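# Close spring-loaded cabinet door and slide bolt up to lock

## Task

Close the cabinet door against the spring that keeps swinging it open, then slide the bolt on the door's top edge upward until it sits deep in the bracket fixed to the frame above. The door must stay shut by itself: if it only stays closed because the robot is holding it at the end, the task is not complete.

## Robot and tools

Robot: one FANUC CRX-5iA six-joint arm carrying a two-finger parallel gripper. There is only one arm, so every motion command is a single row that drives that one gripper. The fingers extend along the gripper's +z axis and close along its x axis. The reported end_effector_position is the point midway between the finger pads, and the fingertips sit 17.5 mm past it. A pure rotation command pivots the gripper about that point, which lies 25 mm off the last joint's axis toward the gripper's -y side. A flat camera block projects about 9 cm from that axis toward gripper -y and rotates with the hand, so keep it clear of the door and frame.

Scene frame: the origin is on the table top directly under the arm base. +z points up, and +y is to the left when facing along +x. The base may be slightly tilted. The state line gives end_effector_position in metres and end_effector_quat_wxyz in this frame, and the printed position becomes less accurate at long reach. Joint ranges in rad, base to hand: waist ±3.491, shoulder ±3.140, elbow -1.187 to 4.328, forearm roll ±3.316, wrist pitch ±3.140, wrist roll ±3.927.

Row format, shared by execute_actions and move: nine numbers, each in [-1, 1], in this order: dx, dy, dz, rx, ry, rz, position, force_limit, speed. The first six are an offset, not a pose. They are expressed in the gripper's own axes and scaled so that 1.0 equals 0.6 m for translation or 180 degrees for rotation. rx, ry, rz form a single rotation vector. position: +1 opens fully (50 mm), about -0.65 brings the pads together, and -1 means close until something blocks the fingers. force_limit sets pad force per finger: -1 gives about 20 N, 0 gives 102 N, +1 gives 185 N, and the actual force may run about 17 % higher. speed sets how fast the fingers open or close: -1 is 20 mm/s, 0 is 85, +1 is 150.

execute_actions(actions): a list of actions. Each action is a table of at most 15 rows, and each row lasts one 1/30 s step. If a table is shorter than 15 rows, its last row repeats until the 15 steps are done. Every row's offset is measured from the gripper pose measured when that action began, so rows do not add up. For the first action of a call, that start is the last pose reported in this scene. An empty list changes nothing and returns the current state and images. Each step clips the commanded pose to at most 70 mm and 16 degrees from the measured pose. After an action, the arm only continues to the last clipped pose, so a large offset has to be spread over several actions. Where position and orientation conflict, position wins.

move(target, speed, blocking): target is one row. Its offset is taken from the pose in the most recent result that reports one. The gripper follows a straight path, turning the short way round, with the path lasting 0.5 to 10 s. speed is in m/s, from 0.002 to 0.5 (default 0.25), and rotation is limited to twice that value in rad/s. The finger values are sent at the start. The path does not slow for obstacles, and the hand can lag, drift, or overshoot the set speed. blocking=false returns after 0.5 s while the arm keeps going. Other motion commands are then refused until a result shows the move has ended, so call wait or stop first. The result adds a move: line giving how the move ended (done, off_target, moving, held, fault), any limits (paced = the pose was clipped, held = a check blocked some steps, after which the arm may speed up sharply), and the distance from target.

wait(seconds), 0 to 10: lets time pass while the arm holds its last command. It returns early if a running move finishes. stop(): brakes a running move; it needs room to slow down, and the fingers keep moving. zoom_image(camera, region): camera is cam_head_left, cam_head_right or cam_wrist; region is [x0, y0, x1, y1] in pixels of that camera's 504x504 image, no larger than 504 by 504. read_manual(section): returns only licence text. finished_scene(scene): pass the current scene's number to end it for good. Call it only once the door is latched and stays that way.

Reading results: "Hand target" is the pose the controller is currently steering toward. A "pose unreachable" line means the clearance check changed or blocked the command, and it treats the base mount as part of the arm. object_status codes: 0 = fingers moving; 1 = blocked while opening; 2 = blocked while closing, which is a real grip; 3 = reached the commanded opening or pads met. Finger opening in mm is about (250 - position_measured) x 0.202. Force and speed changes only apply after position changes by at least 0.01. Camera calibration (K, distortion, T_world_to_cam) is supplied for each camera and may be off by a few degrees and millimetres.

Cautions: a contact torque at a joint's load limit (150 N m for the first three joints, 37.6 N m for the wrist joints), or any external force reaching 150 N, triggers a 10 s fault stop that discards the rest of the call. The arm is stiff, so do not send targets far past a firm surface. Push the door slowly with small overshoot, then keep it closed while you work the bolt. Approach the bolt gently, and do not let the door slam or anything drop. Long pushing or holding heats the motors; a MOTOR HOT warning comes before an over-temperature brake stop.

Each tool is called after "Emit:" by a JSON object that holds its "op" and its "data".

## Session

Emit:
{"op": "execute_actions", "data": {"actions": []}}

Scene clock: 0.00 s.
end_effector_position=(+0.6688, +0.2045, +0.1581) position_measured=3 object_status=3 end_effector_quat_wxyz=(+0.203, +0.880, -0.401, +0.155)
Joint positions: [ 0.668  0.732  0.366  0.458 -1.462  3.068]
Joint velocities: [ 0.001 -0.    -0.     0.    -0.    -0.001]
Hand target: +0.669, +0.204, +0.158; +0.203, +0.880, -0.401, +0.155
camera_calibration (this result's frames):
cam_wrist: T_world_to_cam=[[0.628637, -0.669787, 0.395222, -0.332088], [-0.766287, -0.446726, 0.461778, 0.53038], [-0.132737, -0.593145, -0.794078, 0.487257], [0, 0, 0, 1]] pos_world=[0.679864, 0.30352, 0.273251]

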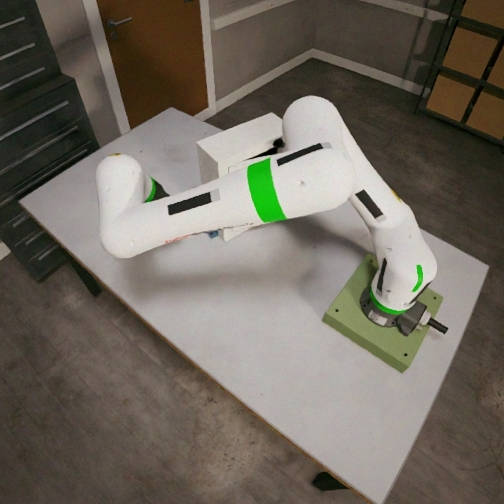

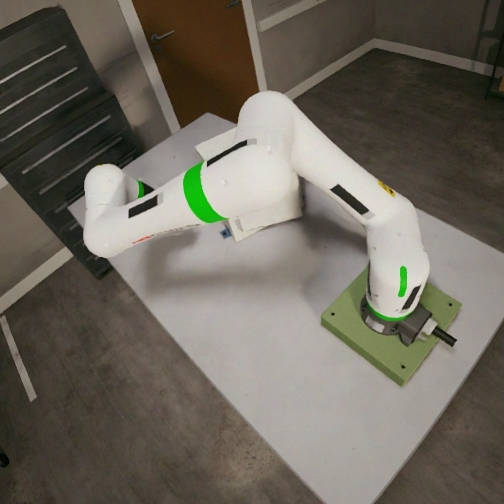

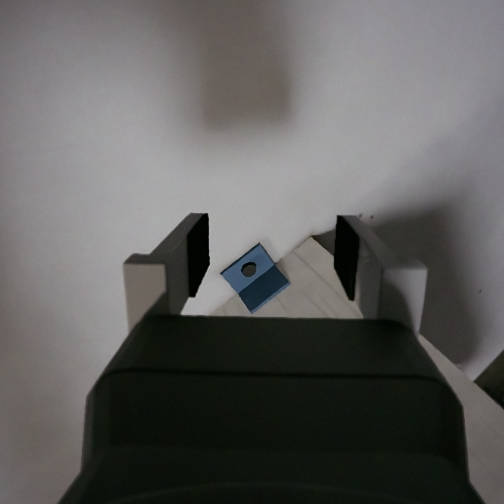

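Emit:
{"op": "move", "data": {"target": [0.016,0.208,-0.439,0.192,-0.113,0.219,-1,0,1], "speed": 0.3}}

Scene clock: 4.60 s.
end_effector_position=(+0.5500, +0.2513, +0.4212) position_measured=253 object_status=3 end_effector_quat_wxyz=(-0.196, +0.728, -0.634, +0.171)
Joint positions: [ 0.824 -0.042 -0.056  0.354 -1.164  2.368]
Joint velocities: [-0.001  0.001 -0.     0.001  0.    -0.001]
Hand target: +0.550, +0.251, +0.421; -0.196, +0.728, -0.634, +0.171
Off the commanded pose: 0.001 m, 0 deg.
move: done
camera_calibration (this result's frames):
cam_wrist: T_world_to_cam=[[0.154585, -0.986985, -0.0443125, 0.19551], [-0.958605, -0.138983, -0.248518, 0.666359], [0.239125, 0.0808953, -0.967613, 0.407345], [0, 0, 0, 1]] pos_world=[0.511145, 0.252625, 0.568418]

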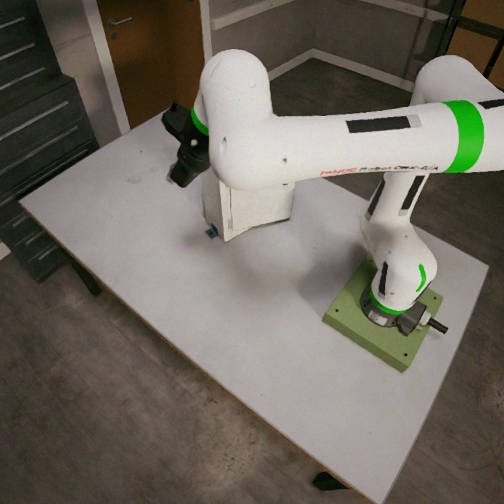

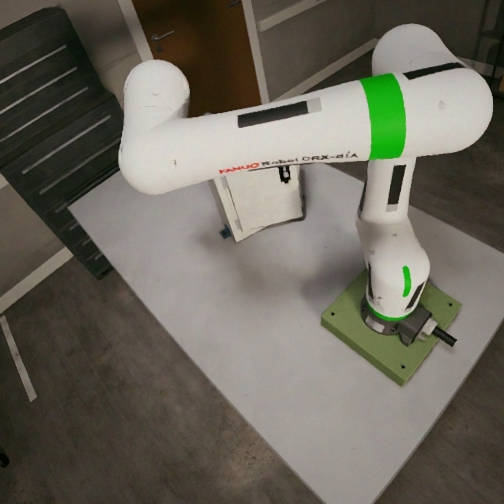

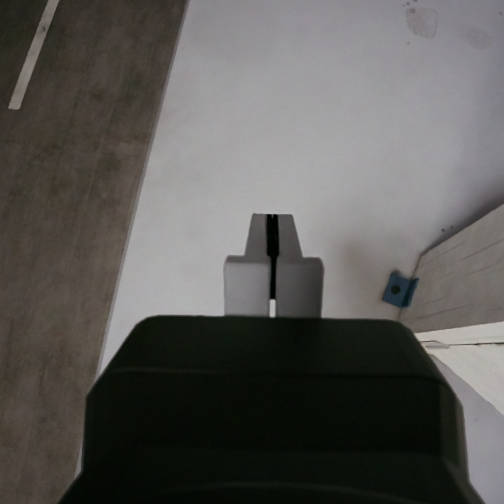

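Emit:
{"op": "move", "data": {"target": [0.496,0.413,-0.065,0,0,0,-1,0,1], "speed": 0.3}}

Scene clock: 8.23 s.
end_effector_position=(+0.3581, -0.0757, +0.3318) position_measured=253 object_status=3 end_effector_quat_wxyz=(-0.195, +0.728, -0.634, +0.172)
Joint positions: [ 0.16  -0.723 -0.608  0.018 -1.164  3.106]
Joint velocities: [-0.001  0.     0.001  0.    -0.     0.001]
Hand target: +0.358, -0.076, +0.332; -0.195, +0.728, -0.634, +0.172
Off the commanded pose: 0.002 m, 0 deg.
move: done
camera_calibration (this result's frames):
cam_wrist: T_world_to_cam=[[0.154446, -0.987131, -0.041464, -0.10245], [-0.958357, -0.139477, -0.249193, 0.414807], [0.240203, 0.0782243, -0.967566, 0.392661], [0, 0, 0, 1]] pos_world=[0.319038, -0.0739907, 0.479044]

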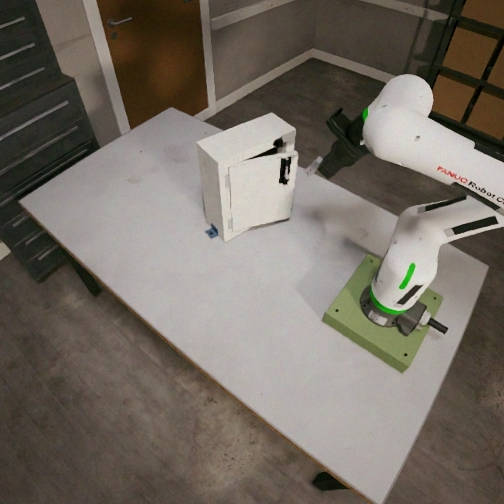

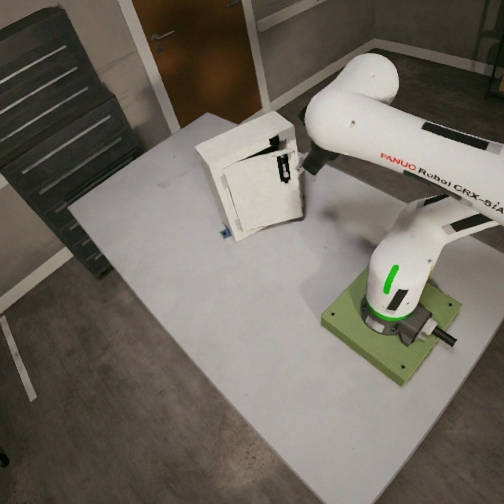

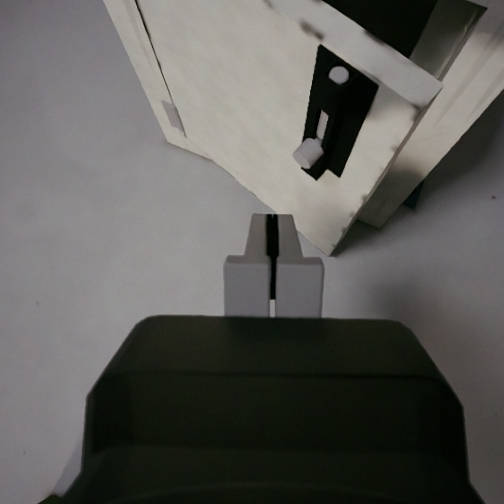

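Emit:
{"op": "zoom_image", "data": {"camera": "cam_head_left", "region": [180, 100, 340, 260]}}

Emit:
{"op": "zoom_image", "data": {"camera": "cam_head_right", "region": [180, 100, 340, 260]}}

Region (180, 100, 340, 260) of cam_head_left's 504x504 image, scaled by 3.150, with more detail than that image has.

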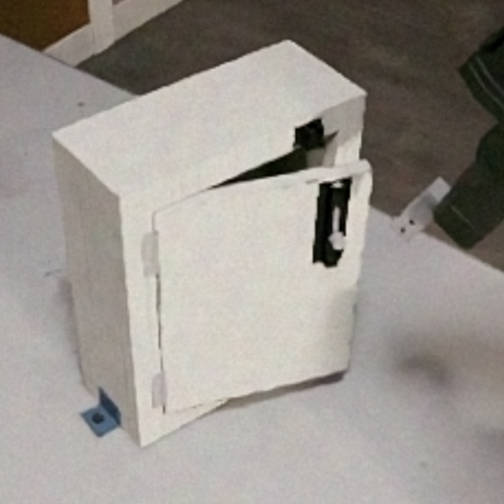

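Region (180, 100, 340, 260) of cam_head_right's 504x504 image, scaled by 3.150, with more detail than that image has.

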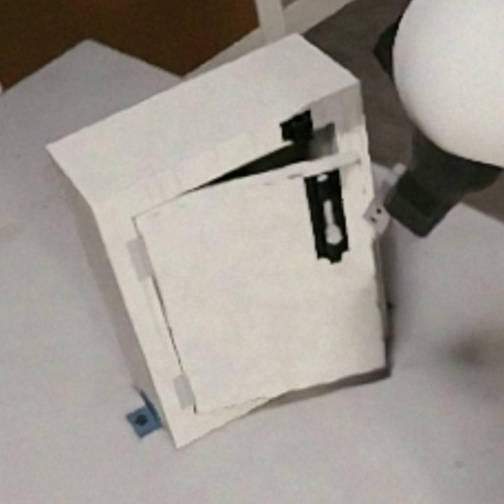

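Emit:
{"op": "move", "data": {"target": [0.059,0.016,0.106,0,0.056,0.096,1,-0.6,1], "speed": 0.15}}

Scene clock: 18.23 s.
end_effector_position=(+0.3863, -0.1075, +0.2719) position_measured=3 object_status=3 end_effector_quat_wxyz=(+0.162, -0.607, +0.751, -0.204)
Joint positions: [ 0.278 -0.665 -0.807  0.294 -0.983  2.534]
Joint velocities: [-0.001  0.002 -0.001 -0.     0.    -0.001]
Hand target: +0.386, -0.107, +0.272; +0.162, -0.607, +0.751, -0.204
Off the commanded pose: 0.000 m, 0 deg.
move: done
camera_calibration (this result's frames):
cam_wrist: T_world_to_cam=[[-0.192262, -0.98047, -0.0413991, -0.0060119], [-0.948195, 0.196475, -0.249648, 0.454825], [0.252906, -0.00874345, -0.967451, 0.31609], [0, 0, 0, 1]] pos_world=[0.350166, -0.0924923, 0.419099]

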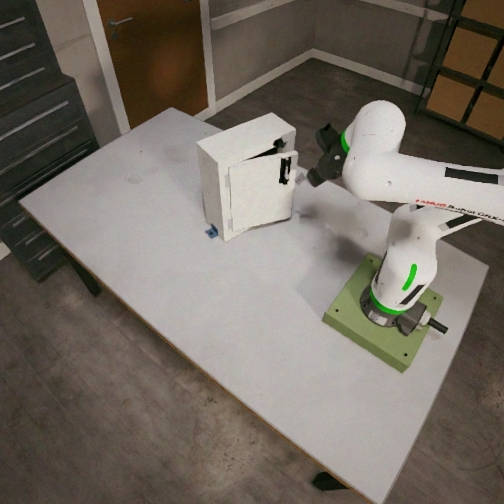

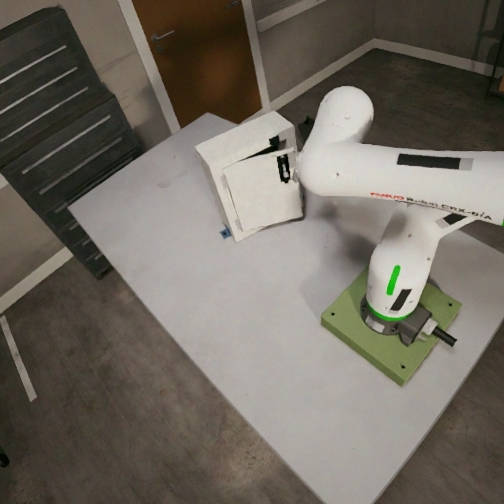

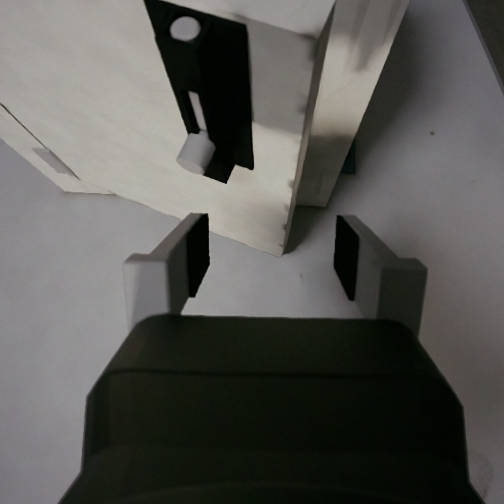

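Emit:
{"op": "move", "data": {"target": [-0.042,0.068,0.118,0,0,0,-1,-0.6,1], "speed": 0.12}}

Emit:
{"op": "move", "data": {"target": [0,-0.1256,0.0725,0,0,0,-1,-0.6,1], "speed": 0.035}}

Scene clock: 24.87 s.
end_effector_position=(+0.3919, -0.0828, +0.1900) position_measured=252 object_status=3 end_effector_quat_wxyz=(+0.162, -0.607, +0.751, -0.203)
Joint positions: [ 0.369 -0.617 -1.01   0.41  -0.775  2.314]
Joint velocities: [ 0.001 -0.001 -0.001  0.     0.    -0.001]
Hand target: +0.392, -0.083, +0.190; +0.162, -0.607, +0.751, -0.203
Off the commanded pose: 0.000 m, 0 deg.
move: done
camera_calibration (this result's frames):
cam_wrist: T_world_to_cam=[[-0.192085, -0.980486, -0.0418414, 0.0158559], [-0.948259, 0.196417, -0.249451, 0.434843], [0.252801, -0.00823931, -0.967483, 0.235763], [0, 0, 0, 1]] pos_world=[0.355788, -0.0679214, 0.337232]

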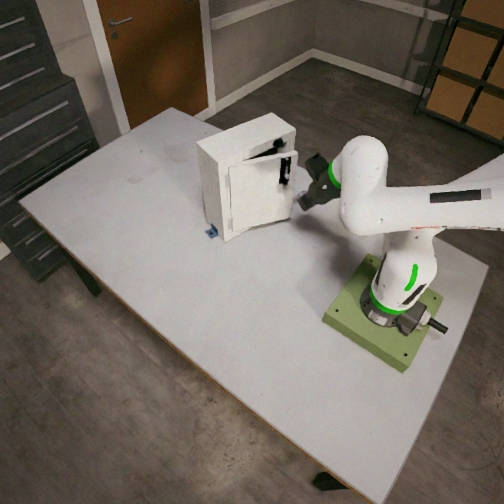

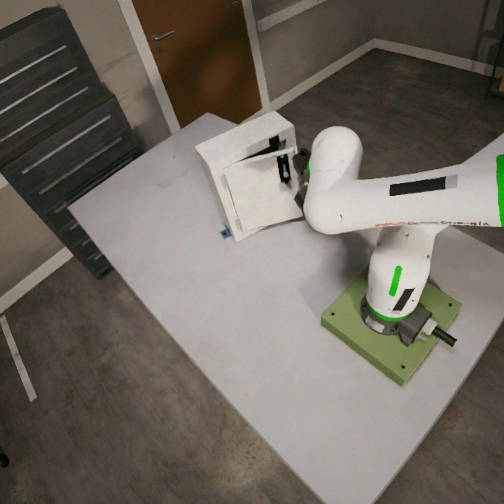

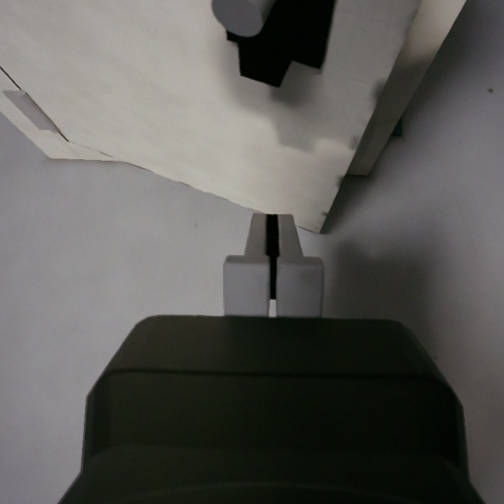

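Scene clock: 27.60 s.
end_effector_position=(+0.4772, -0.1015, +0.1900) position_measured=252 object_status=3 end_effector_quat_wxyz=(+0.162, -0.607, +0.751, -0.204)
Joint positions: [ 0.193 -0.291 -0.819  0.373 -0.59   2.464]
Joint velocities: [ 0.     0.    -0.001 -0.     0.     0.001]
Hand target: +0.477, -0.102, +0.190; +0.162, -0.607, +0.751, -0.204
Off the commanded pose: 0.001 m, 0 deg.
move: done
camera_calibration (this result's frames):
cam_wrist: T_world_to_cam=[[-0.192036, -0.980525, -0.0411516, 0.0137431], [-0.948238, 0.196193, -0.249708, 0.519383], [0.252918, -0.00893142, -0.967446, 0.213871], [0, 0, 0, 1]] pos_world=[0.441045, -0.0865135, 0.337168]

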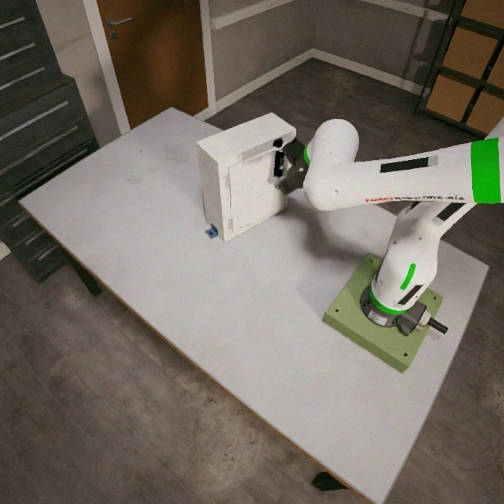

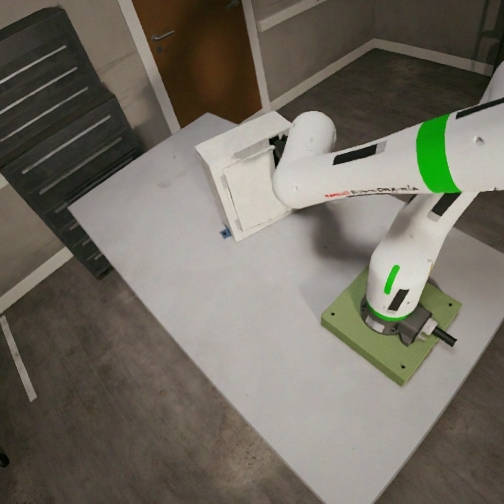

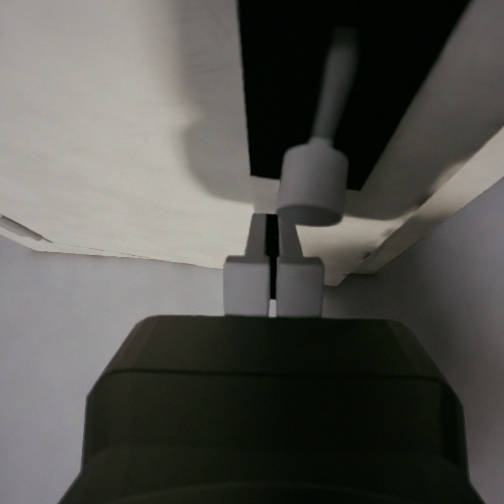

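Emit:
{"op": "move", "data": {"target": [0.012,0.013,-0.177,0,0,0,0.14,-0.6,0.5], "speed": 0.1}}

Scene clock: 31.57 s.
end_effector_position=(+0.4168, -0.0956, +0.2781) position_measured=132 object_status=3 end_effector_quat_wxyz=(+0.162, -0.607, +0.751, -0.203)
Joint positions: [ 0.288 -0.568 -0.753  0.307 -0.944  2.507]
Joint velocities: [-0.001 -0.002  0.003  0.    -0.    -0.002]
Hand target: +0.417, -0.096, +0.278; +0.162, -0.607, +0.751, -0.203
Off the commanded pose: 0.000 m, 0 deg.
move: done
camera_calibration (this result's frames):
cam_wrist: T_world_to_cam=[[-0.192233, -0.98047, -0.0415417, 0.0117755], [-0.948225, 0.196483, -0.249525, 0.482922], [0.252814, -0.00857606, -0.967477, 0.314585], [0, 0, 0, 1]] pos_world=[0.380651, -0.0806426, 0.425344]

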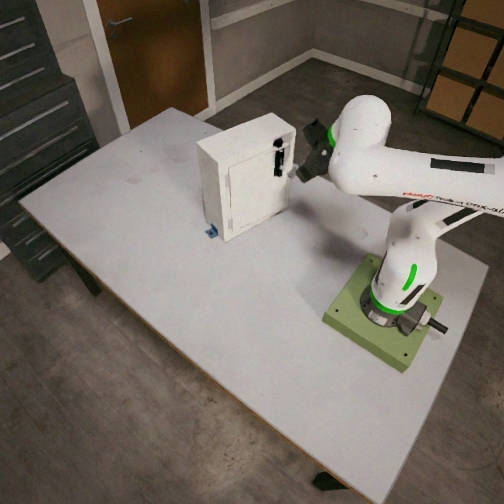

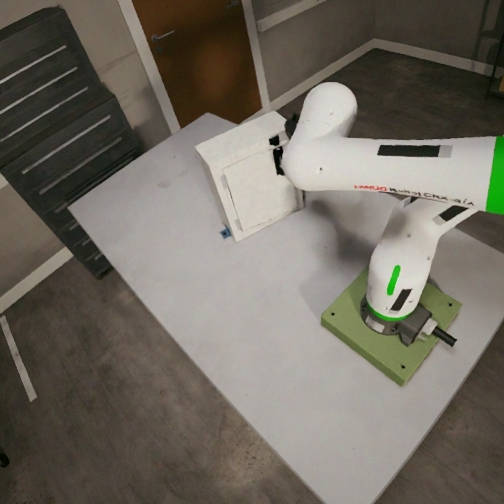

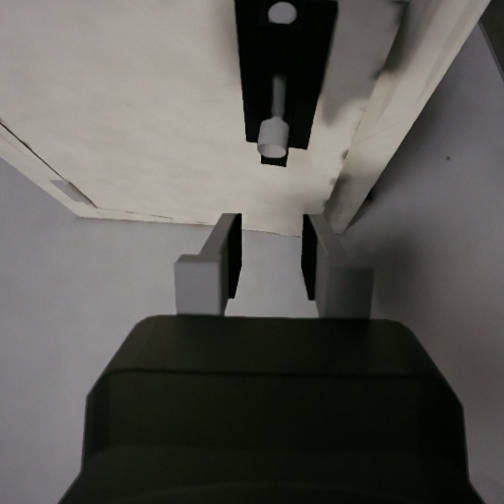

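Emit:
{"op": "move", "data": {"target": [0,-0.0433,0.025,0,0,0,0.14,-0.6,0.5], "speed": 0.05}}

Emit:
{"op": "zoom_image", "data": {"camera": "cam_wrist", "region": [180, 60, 380, 260]}}

Scene clock: 34.50 s.
end_effector_position=(+0.4462, -0.1020, +0.2781) position_measured=132 object_status=3 end_effector_quat_wxyz=(+0.162, -0.607, +0.751, -0.204)
Joint positions: [ 0.23  -0.466 -0.693  0.287 -0.886  2.56 ]
Joint velocities: [-0.001 -0.001  0.    -0.001  0.     0.001]
Hand target: +0.446, -0.102, +0.278; +0.162, -0.607, +0.751, -0.204
Off the commanded pose: 0.000 m, 0 deg.
move: done
camera_calibration (this result's frames):
cam_wrist: T_world_to_cam=[[-0.192212, -0.980484, -0.0413027, 0.0110519], [-0.948222, 0.196402, -0.249601, 0.512062], [0.252842, -0.0088121, -0.967468, 0.307051], [0, 0, 0, 1]] pos_world=[0.410038, -0.0870279, 0.425329]

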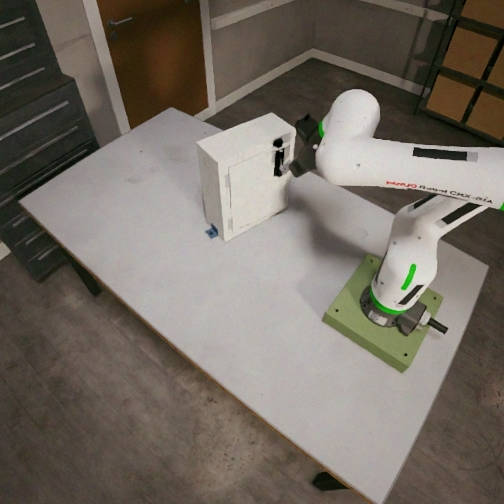

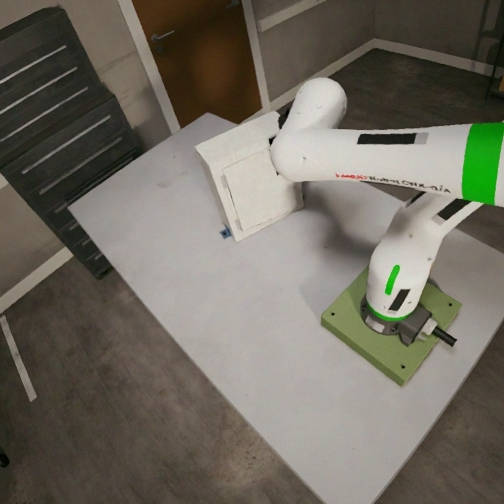

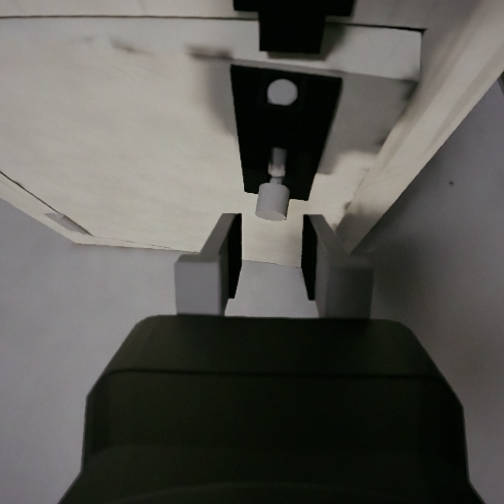

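Region (180, 60, 380, 260) of cam_wrist's 504x504 image, scaled by 2.520, with more detail than that image has.

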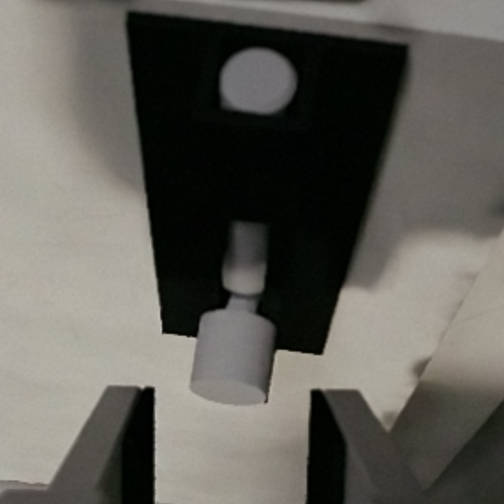

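Emit:
{"op": "move", "data": {"target": [0,-0.0092,0.034,0,0,0,0.14,-0.6,0.5], "speed": 0.03}}

Emit:
{"op": "zoom_image", "data": {"camera": "cam_wrist", "region": [180, 100, 380, 300]}}

Scene clock: 40.33 s.
end_effector_position=(+0.4609, -0.1053, +0.2632) position_measured=132 object_status=3 end_effector_quat_wxyz=(+0.162, -0.607, +0.751, -0.204)
Joint positions: [ 0.204 -0.409 -0.695  0.287 -0.823  2.569]
Joint velocities: [ 0.     0.001 -0.001 -0.     0.     0.   ]
Hand target: +0.461, -0.105, +0.263; +0.162, -0.607, +0.751, -0.204
Off the commanded pose: 0.000 m, 0 deg.
move: done
camera_calibration (this result's frames):
cam_wrist: T_world_to_cam=[[-0.192187, -0.980493, -0.0412098, 0.0100545], [-0.948241, 0.196354, -0.249569, 0.522887], [0.252792, -0.00888699, -0.96748, 0.288855], [0, 0, 0, 1]] pos_world=[0.424734, -0.0902457, 0.410372]

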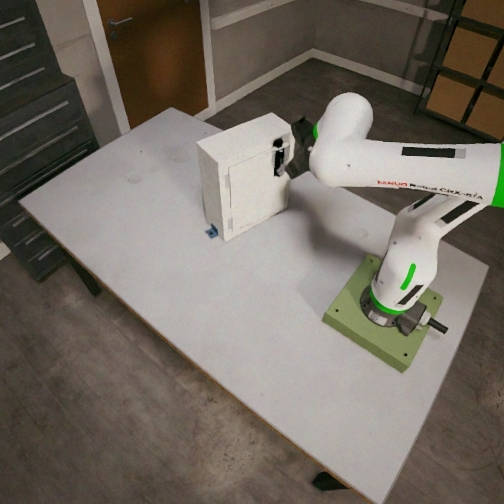

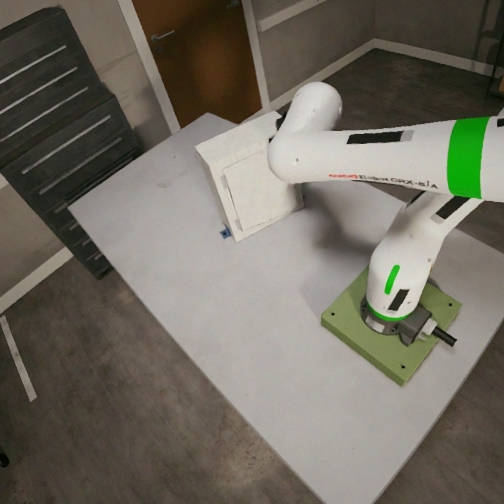

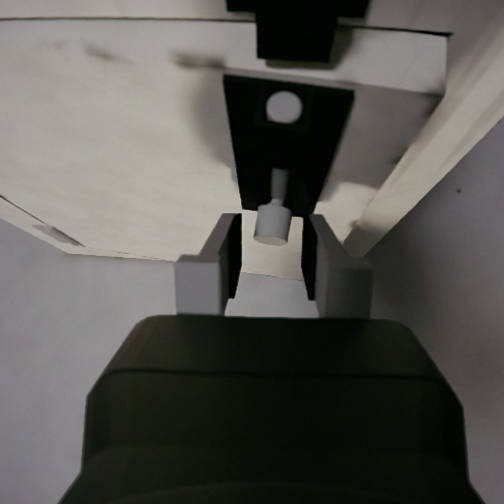

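Region (180, 100, 380, 300) of cam_wrist's 504x504 image, scaled by 2.520, with more detail than that image has.

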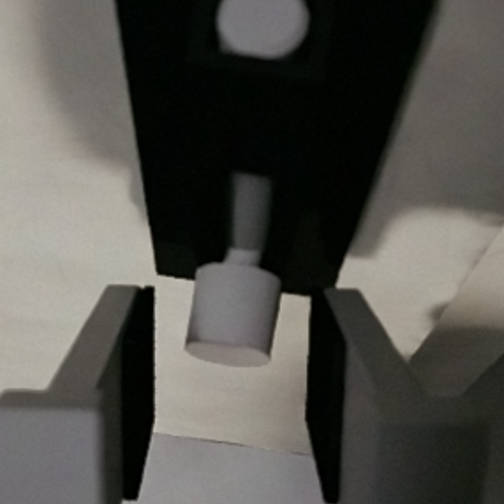

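Emit:
{"op": "execute_actions", "data": {"actions": [[[0,-0.004,-0.003,0,0,0,0.14,-0.6,0.5]],[[0,0,0,0,0,0,-1,-0.6,0]],[[0,0,0,0,0,0,-1,-0.6,0]]]}}

Scene clock: 45.23 s.
end_effector_position=(+0.4620, -0.1056, +0.2659) position_measured=192 object_status=2 end_effector_quat_wxyz=(+0.162, -0.607, +0.751, -0.204)
Joint positions: [ 0.202 -0.407 -0.686  0.285 -0.829  2.574]
Joint velocities: [-0.001 -0.    -0.    -0.    -0.     0.001]
Hand target: +0.462, -0.106, +0.266; +0.162, -0.607, +0.751, -0.204
Off the commanded pose: 0.000 m, 0 deg.
camera_calibration (this result's frames):
cam_wrist: T_world_to_cam=[[-0.192369, -0.980458, -0.0411886, 0.0101395], [-0.948207, 0.196526, -0.249561, 0.524707], [0.252778, -0.00895245, -0.967483, 0.291238], [0, 0, 0, 1]] pos_world=[0.425863, -0.0905697, 0.413132]

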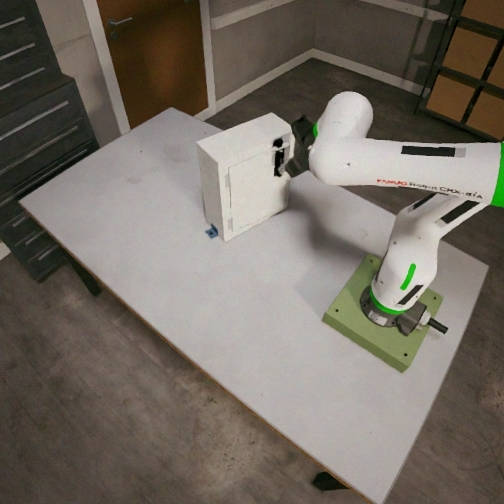

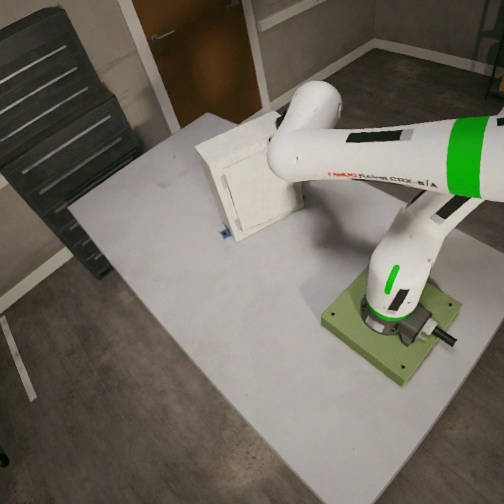

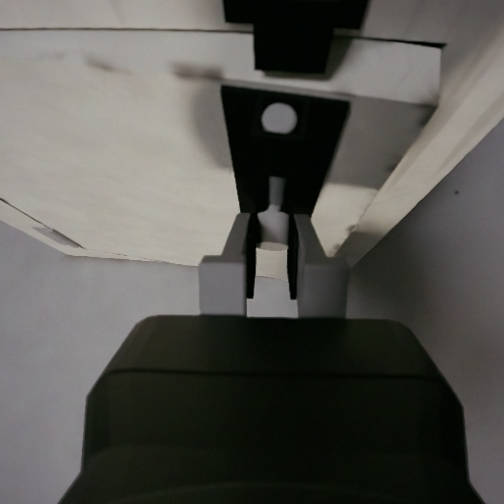

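Emit:
{"op": "move", "data": {"target": [0.003,-0.0144,0.0083,0,0,0,-1,-0.6,0], "speed": 0.015}}

Scene clock: 47.67 s.
end_effector_position=(+0.4714, -0.1095, +0.2660) position_measured=192 object_status=2 end_effector_quat_wxyz=(+0.162, -0.607, +0.751, -0.204)
Joint positions: [ 0.182 -0.375 -0.664  0.276 -0.815  2.596]
Joint velocities: [ 0.  0. -0. -0. -0.  0.]
Hand target: +0.471, -0.109, +0.266; +0.162, -0.607, +0.751, -0.204
Off the commanded pose: 0.000 m, 0 deg.
move: done
camera_calibration (this result's frames):
cam_wrist: T_world_to_cam=[[-0.192356, -0.980463, -0.0411284, 0.0081035], [-0.948201, 0.196497, -0.249607, 0.534378], [0.252812, -0.00901526, -0.967473, 0.288823], [0, 0, 0, 1]] pos_world=[0.435239, -0.0944545, 0.413147]

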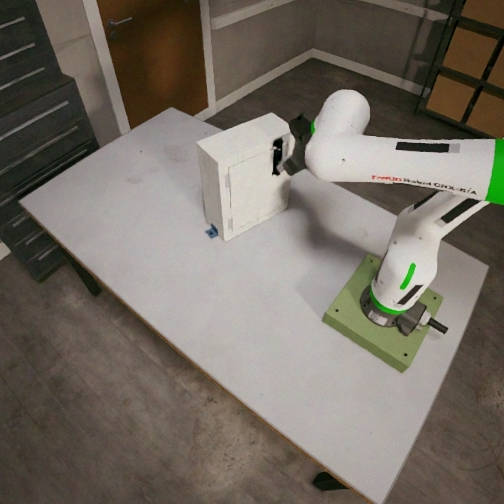

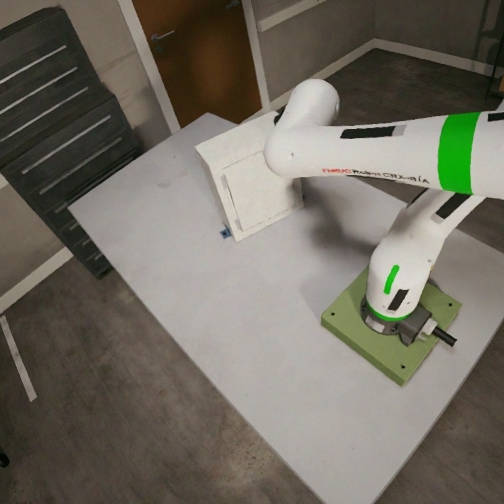

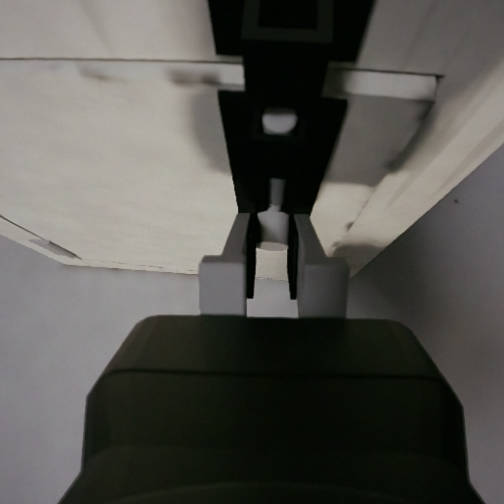

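Emit:
{"op": "move", "data": {"target": [0.001,-0.0058,0.0033,0,0,0,-1,-0.6,0], "speed": 0.008}}

Emit:
{"op": "zoom_image", "data": {"camera": "cam_wrist", "region": [160, 0, 480, 260]}}

Scene clock: 49.03 s.
end_effector_position=(+0.4752, -0.1109, +0.2660) position_measured=192 object_status=2 end_effector_quat_wxyz=(+0.162, -0.607, +0.751, -0.204)
Joint positions: [ 0.175 -0.363 -0.655  0.272 -0.81   2.604]
Joint velocities: [ 0.001  0.     0.     0.    -0.    -0.   ]
Hand target: +0.475, -0.111, +0.266; +0.162, -0.607, +0.751, -0.204
Off the commanded pose: 0.000 m, 0 deg.
move: done
camera_calibration (this result's frames):
cam_wrist: T_world_to_cam=[[-0.192354, -0.980464, -0.0411097, 0.00741357], [-0.948202, 0.19649, -0.249608, 0.538259], [0.25281, -0.0090328, -0.967474, 0.287873], [0, 0, 0, 1]] pos_world=[0.439028, -0.0958936, 0.413168]

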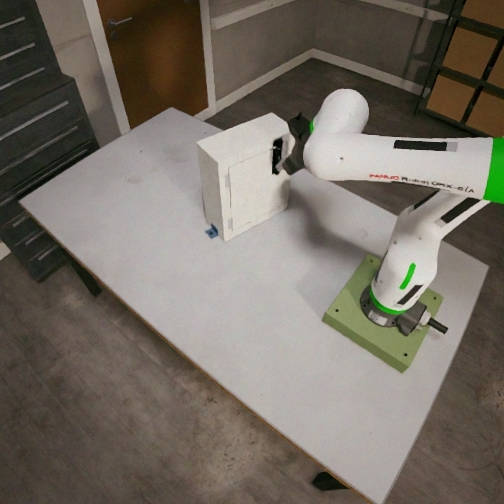

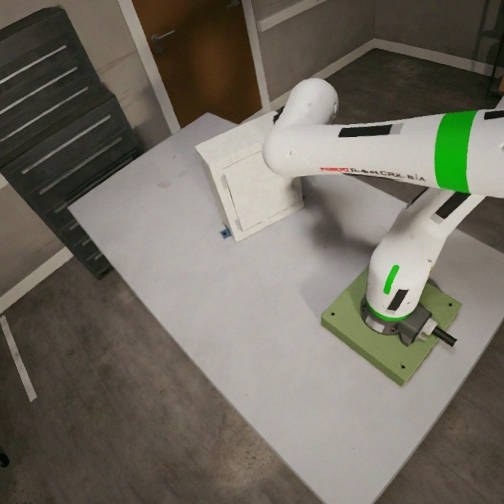

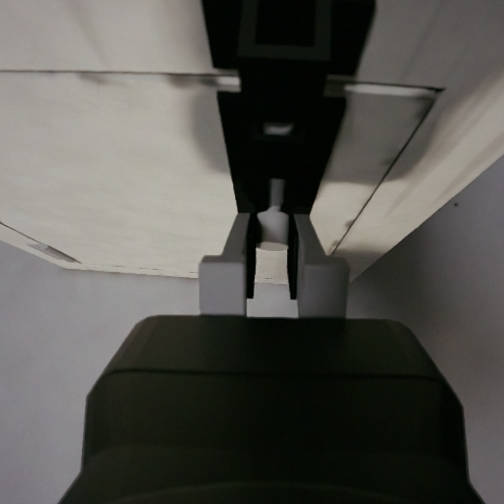

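Region (160, 0, 480, 260) of cam_wrist's 504x504 image, scaled by 1.575, with more detail than that image has; it fills the top 410 rows of this view, and the rest is white.

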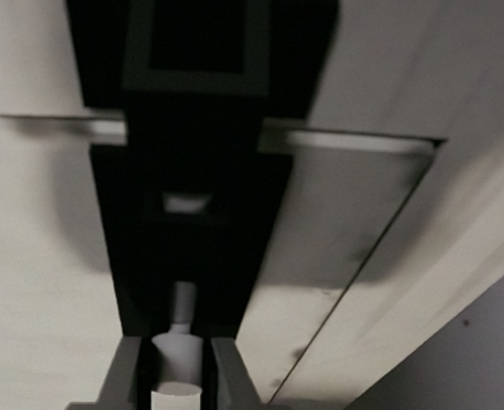

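Remaining ≈ 8 px (~2–2.5 mm).

Emit:
{"op": "move", "data": {"target": [0.0005,-0.0032,0.0018,0,0,0,-1,-0.6,0], "speed": 0.004}}

Emit:
{"op": "zoom_image", "data": {"camera": "cam_wrist", "region": [160, 0, 480, 260]}}

Scene clock: 50.27 s.
end_effector_position=(+0.4772, -0.1117, +0.2660) position_measured=192 object_status=2 end_effector_quat_wxyz=(+0.162, -0.607, +0.751, -0.204)
Joint positions: [ 0.171 -0.356 -0.65   0.271 -0.807  2.608]
Joint velocities: [ 0.001  0.001  0.001 -0.     0.     0.001]
Hand target: +0.477, -0.112, +0.266; +0.162, -0.607, +0.751, -0.204
Off the commanded pose: 0.000 m, 0 deg.
move: done
camera_calibration (this result's frames):
cam_wrist: T_world_to_cam=[[-0.192377, -0.980458, -0.0411508, 0.00709316], [-0.9482, 0.196523, -0.249591, 0.54038], [0.2528, -0.00899619, -0.967477, 0.287367], [0, 0, 0, 1]] pos_world=[0.441107, -0.0966573, 0.413187]

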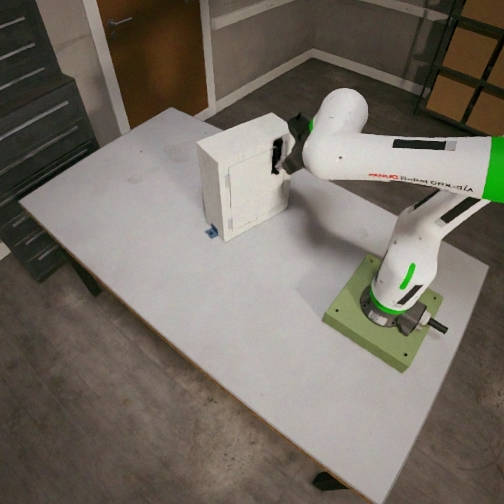

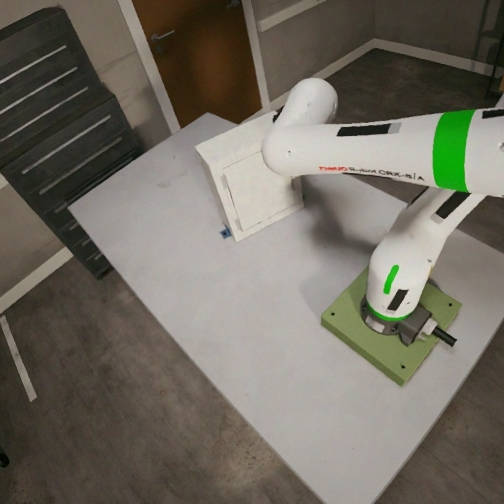

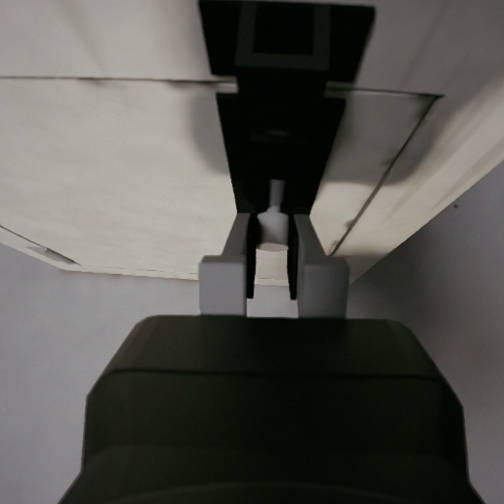

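Region (160, 0, 480, 260) of cam_wrist's 504x504 image, scaled by 1.575, with more detail than that image has; it fills the top 410 rows of this view, and the rest is white.

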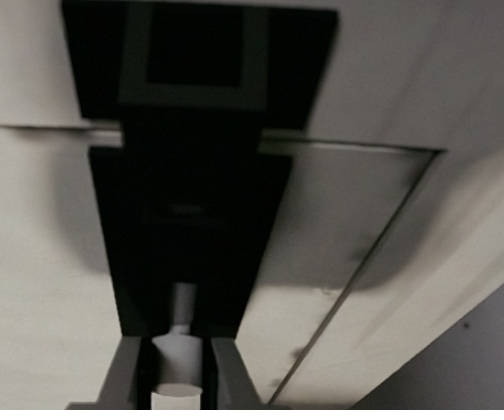

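Nearly flush; one more mm then lift.

Emit:
{"op": "move", "data": {"target": [0,-0.0015,0.0008,0,0,0,-1,-0.6,0], "speed": 0.004}}

Emit:
{"op": "move", "data": {"target": [0,-0.0167,-0.0289,0,0,0,-1,-0.6,0], "speed": 0.012}}

Scene clock: 51.50 s.
end_effector_position=(+0.4782, -0.1119, +0.2660) position_measured=192 object_status=2 end_effector_quat_wxyz=(+0.162, -0.607, +0.751, -0.204)
Joint positions: [ 0.17  -0.353 -0.647  0.27  -0.806  2.609]
Joint velocities: [-0.002  0.001 -0.001  0.     0.     0.001]
Hand target: +0.478, -0.112, +0.266; +0.162, -0.607, +0.751, -0.204
Off the commanded pose: 0.000 m, 0 deg.
move: done
camera_calibration (this result's frames):
cam_wrist: T_world_to_cam=[[-0.192399, -0.980453, -0.0411744, 0.00708952], [-0.948203, 0.196551, -0.249556, 0.541358], [0.25277, -0.00897255, -0.967485, 0.287152], [0, 0, 0, 1]] pos_world=[0.442098, -0.0968769, 0.413206]

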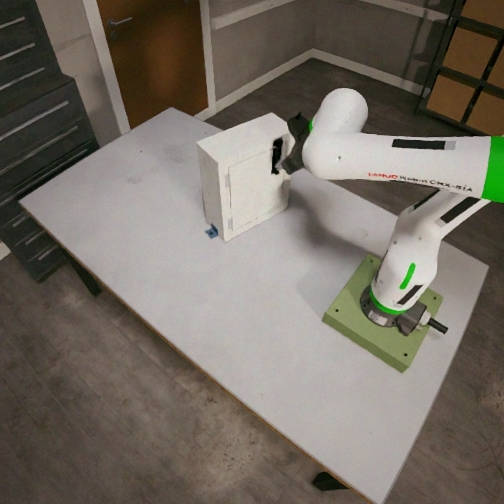

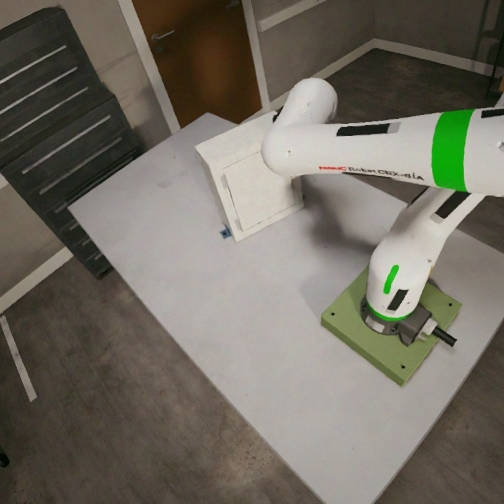

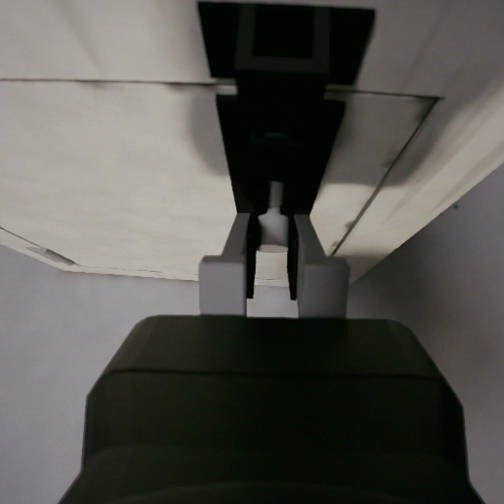

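Scene clock: 53.40 s.
end_effector_position=(+0.4782, -0.1119, +0.2861) position_measured=192 object_status=2 end_effector_quat_wxyz=(+0.162, -0.607, +0.751, -0.204)
Joint positions: [ 0.171 -0.363 -0.604  0.258 -0.859  2.627]
Joint velocities: [ 0.     0.001 -0.     0.001  0.    -0.001]
Hand target: +0.478, -0.112, +0.286; +0.162, -0.607, +0.751, -0.204
Off the commanded pose: 0.000 m, 0 deg.
move: done
camera_calibration (this result's frames):
cam_wrist: T_world_to_cam=[[-0.192428, -0.980447, -0.0411719, 0.00795361], [-0.948192, 0.196578, -0.249579, 0.54632], [0.252792, -0.00898718, -0.967479, 0.306546], [0, 0, 0, 1]] pos_world=[0.442054, -0.0968417, 0.433254]

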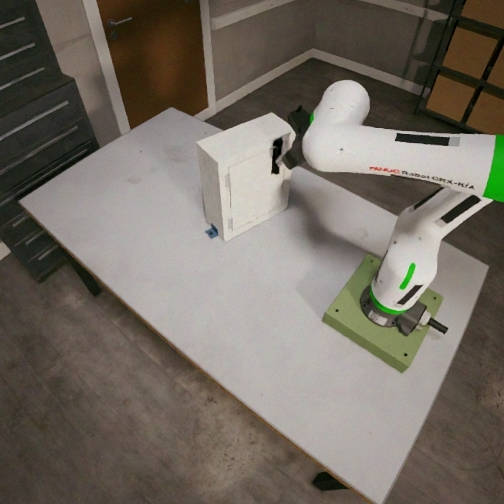

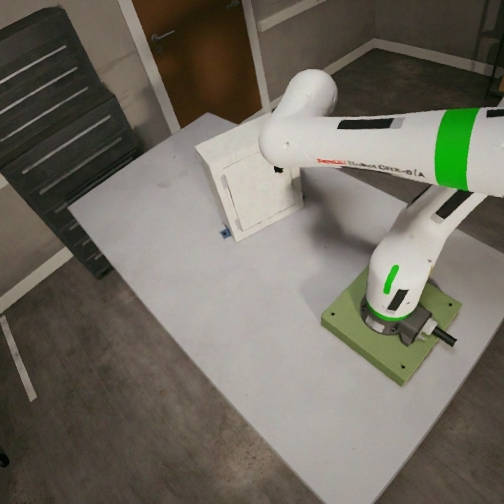

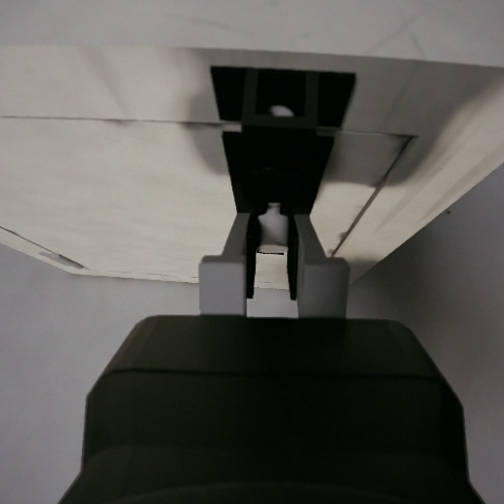

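Emit:
{"op": "move", "data": {"target": [0,-0.0067,-0.0115,0,0,0,-1,-0.6,0], "speed": 0.008}}

Emit:
{"op": "zoom_image", "data": {"camera": "cam_wrist", "region": [180, 60, 380, 260]}}

Scene clock: 55.10 s.
end_effector_position=(+0.4782, -0.1119, +0.2940) position_measured=192 object_status=2 end_effector_quat_wxyz=(+0.162, -0.607, +0.751, -0.204)
Joint positions: [ 0.172 -0.367 -0.586  0.254 -0.879  2.633]
Joint velocities: [-0.001  0.     0.     0.001 -0.     0.   ]
Hand target: +0.478, -0.112, +0.294; +0.162, -0.607, +0.751, -0.204
Off the commanded pose: 0.000 m, 0 deg.
move: done
camera_calibration (this result's frames):
cam_wrist: T_world_to_cam=[[-0.192439, -0.980445, -0.0411739, 0.00829852], [-0.948187, 0.196589, -0.24959, 0.548326], [0.252803, -0.00899035, -0.967476, 0.314271], [0, 0, 0, 1]] pos_world=[0.442063, -0.0968332, 0.441247]

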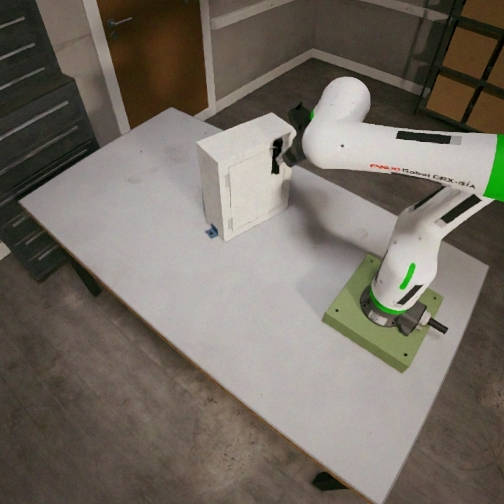

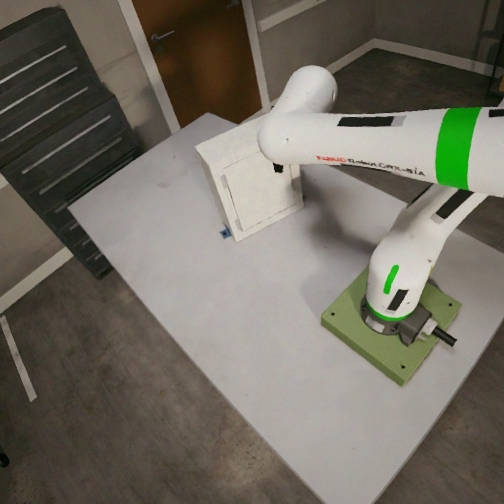

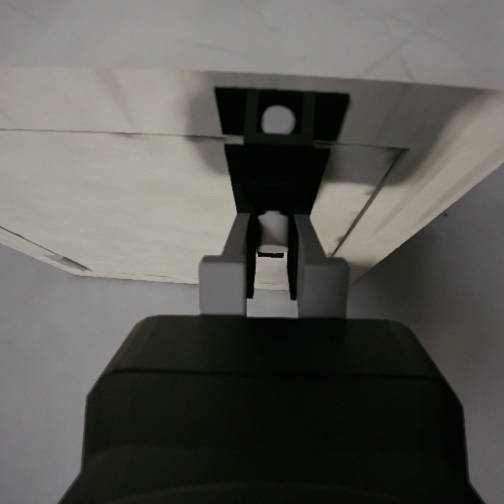

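Region (180, 60, 380, 260) of cam_wrist's 504x504 image, scaled by 2.520, with more detail than that image has.

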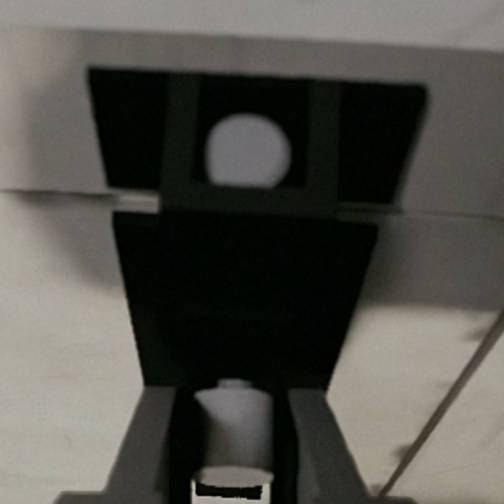

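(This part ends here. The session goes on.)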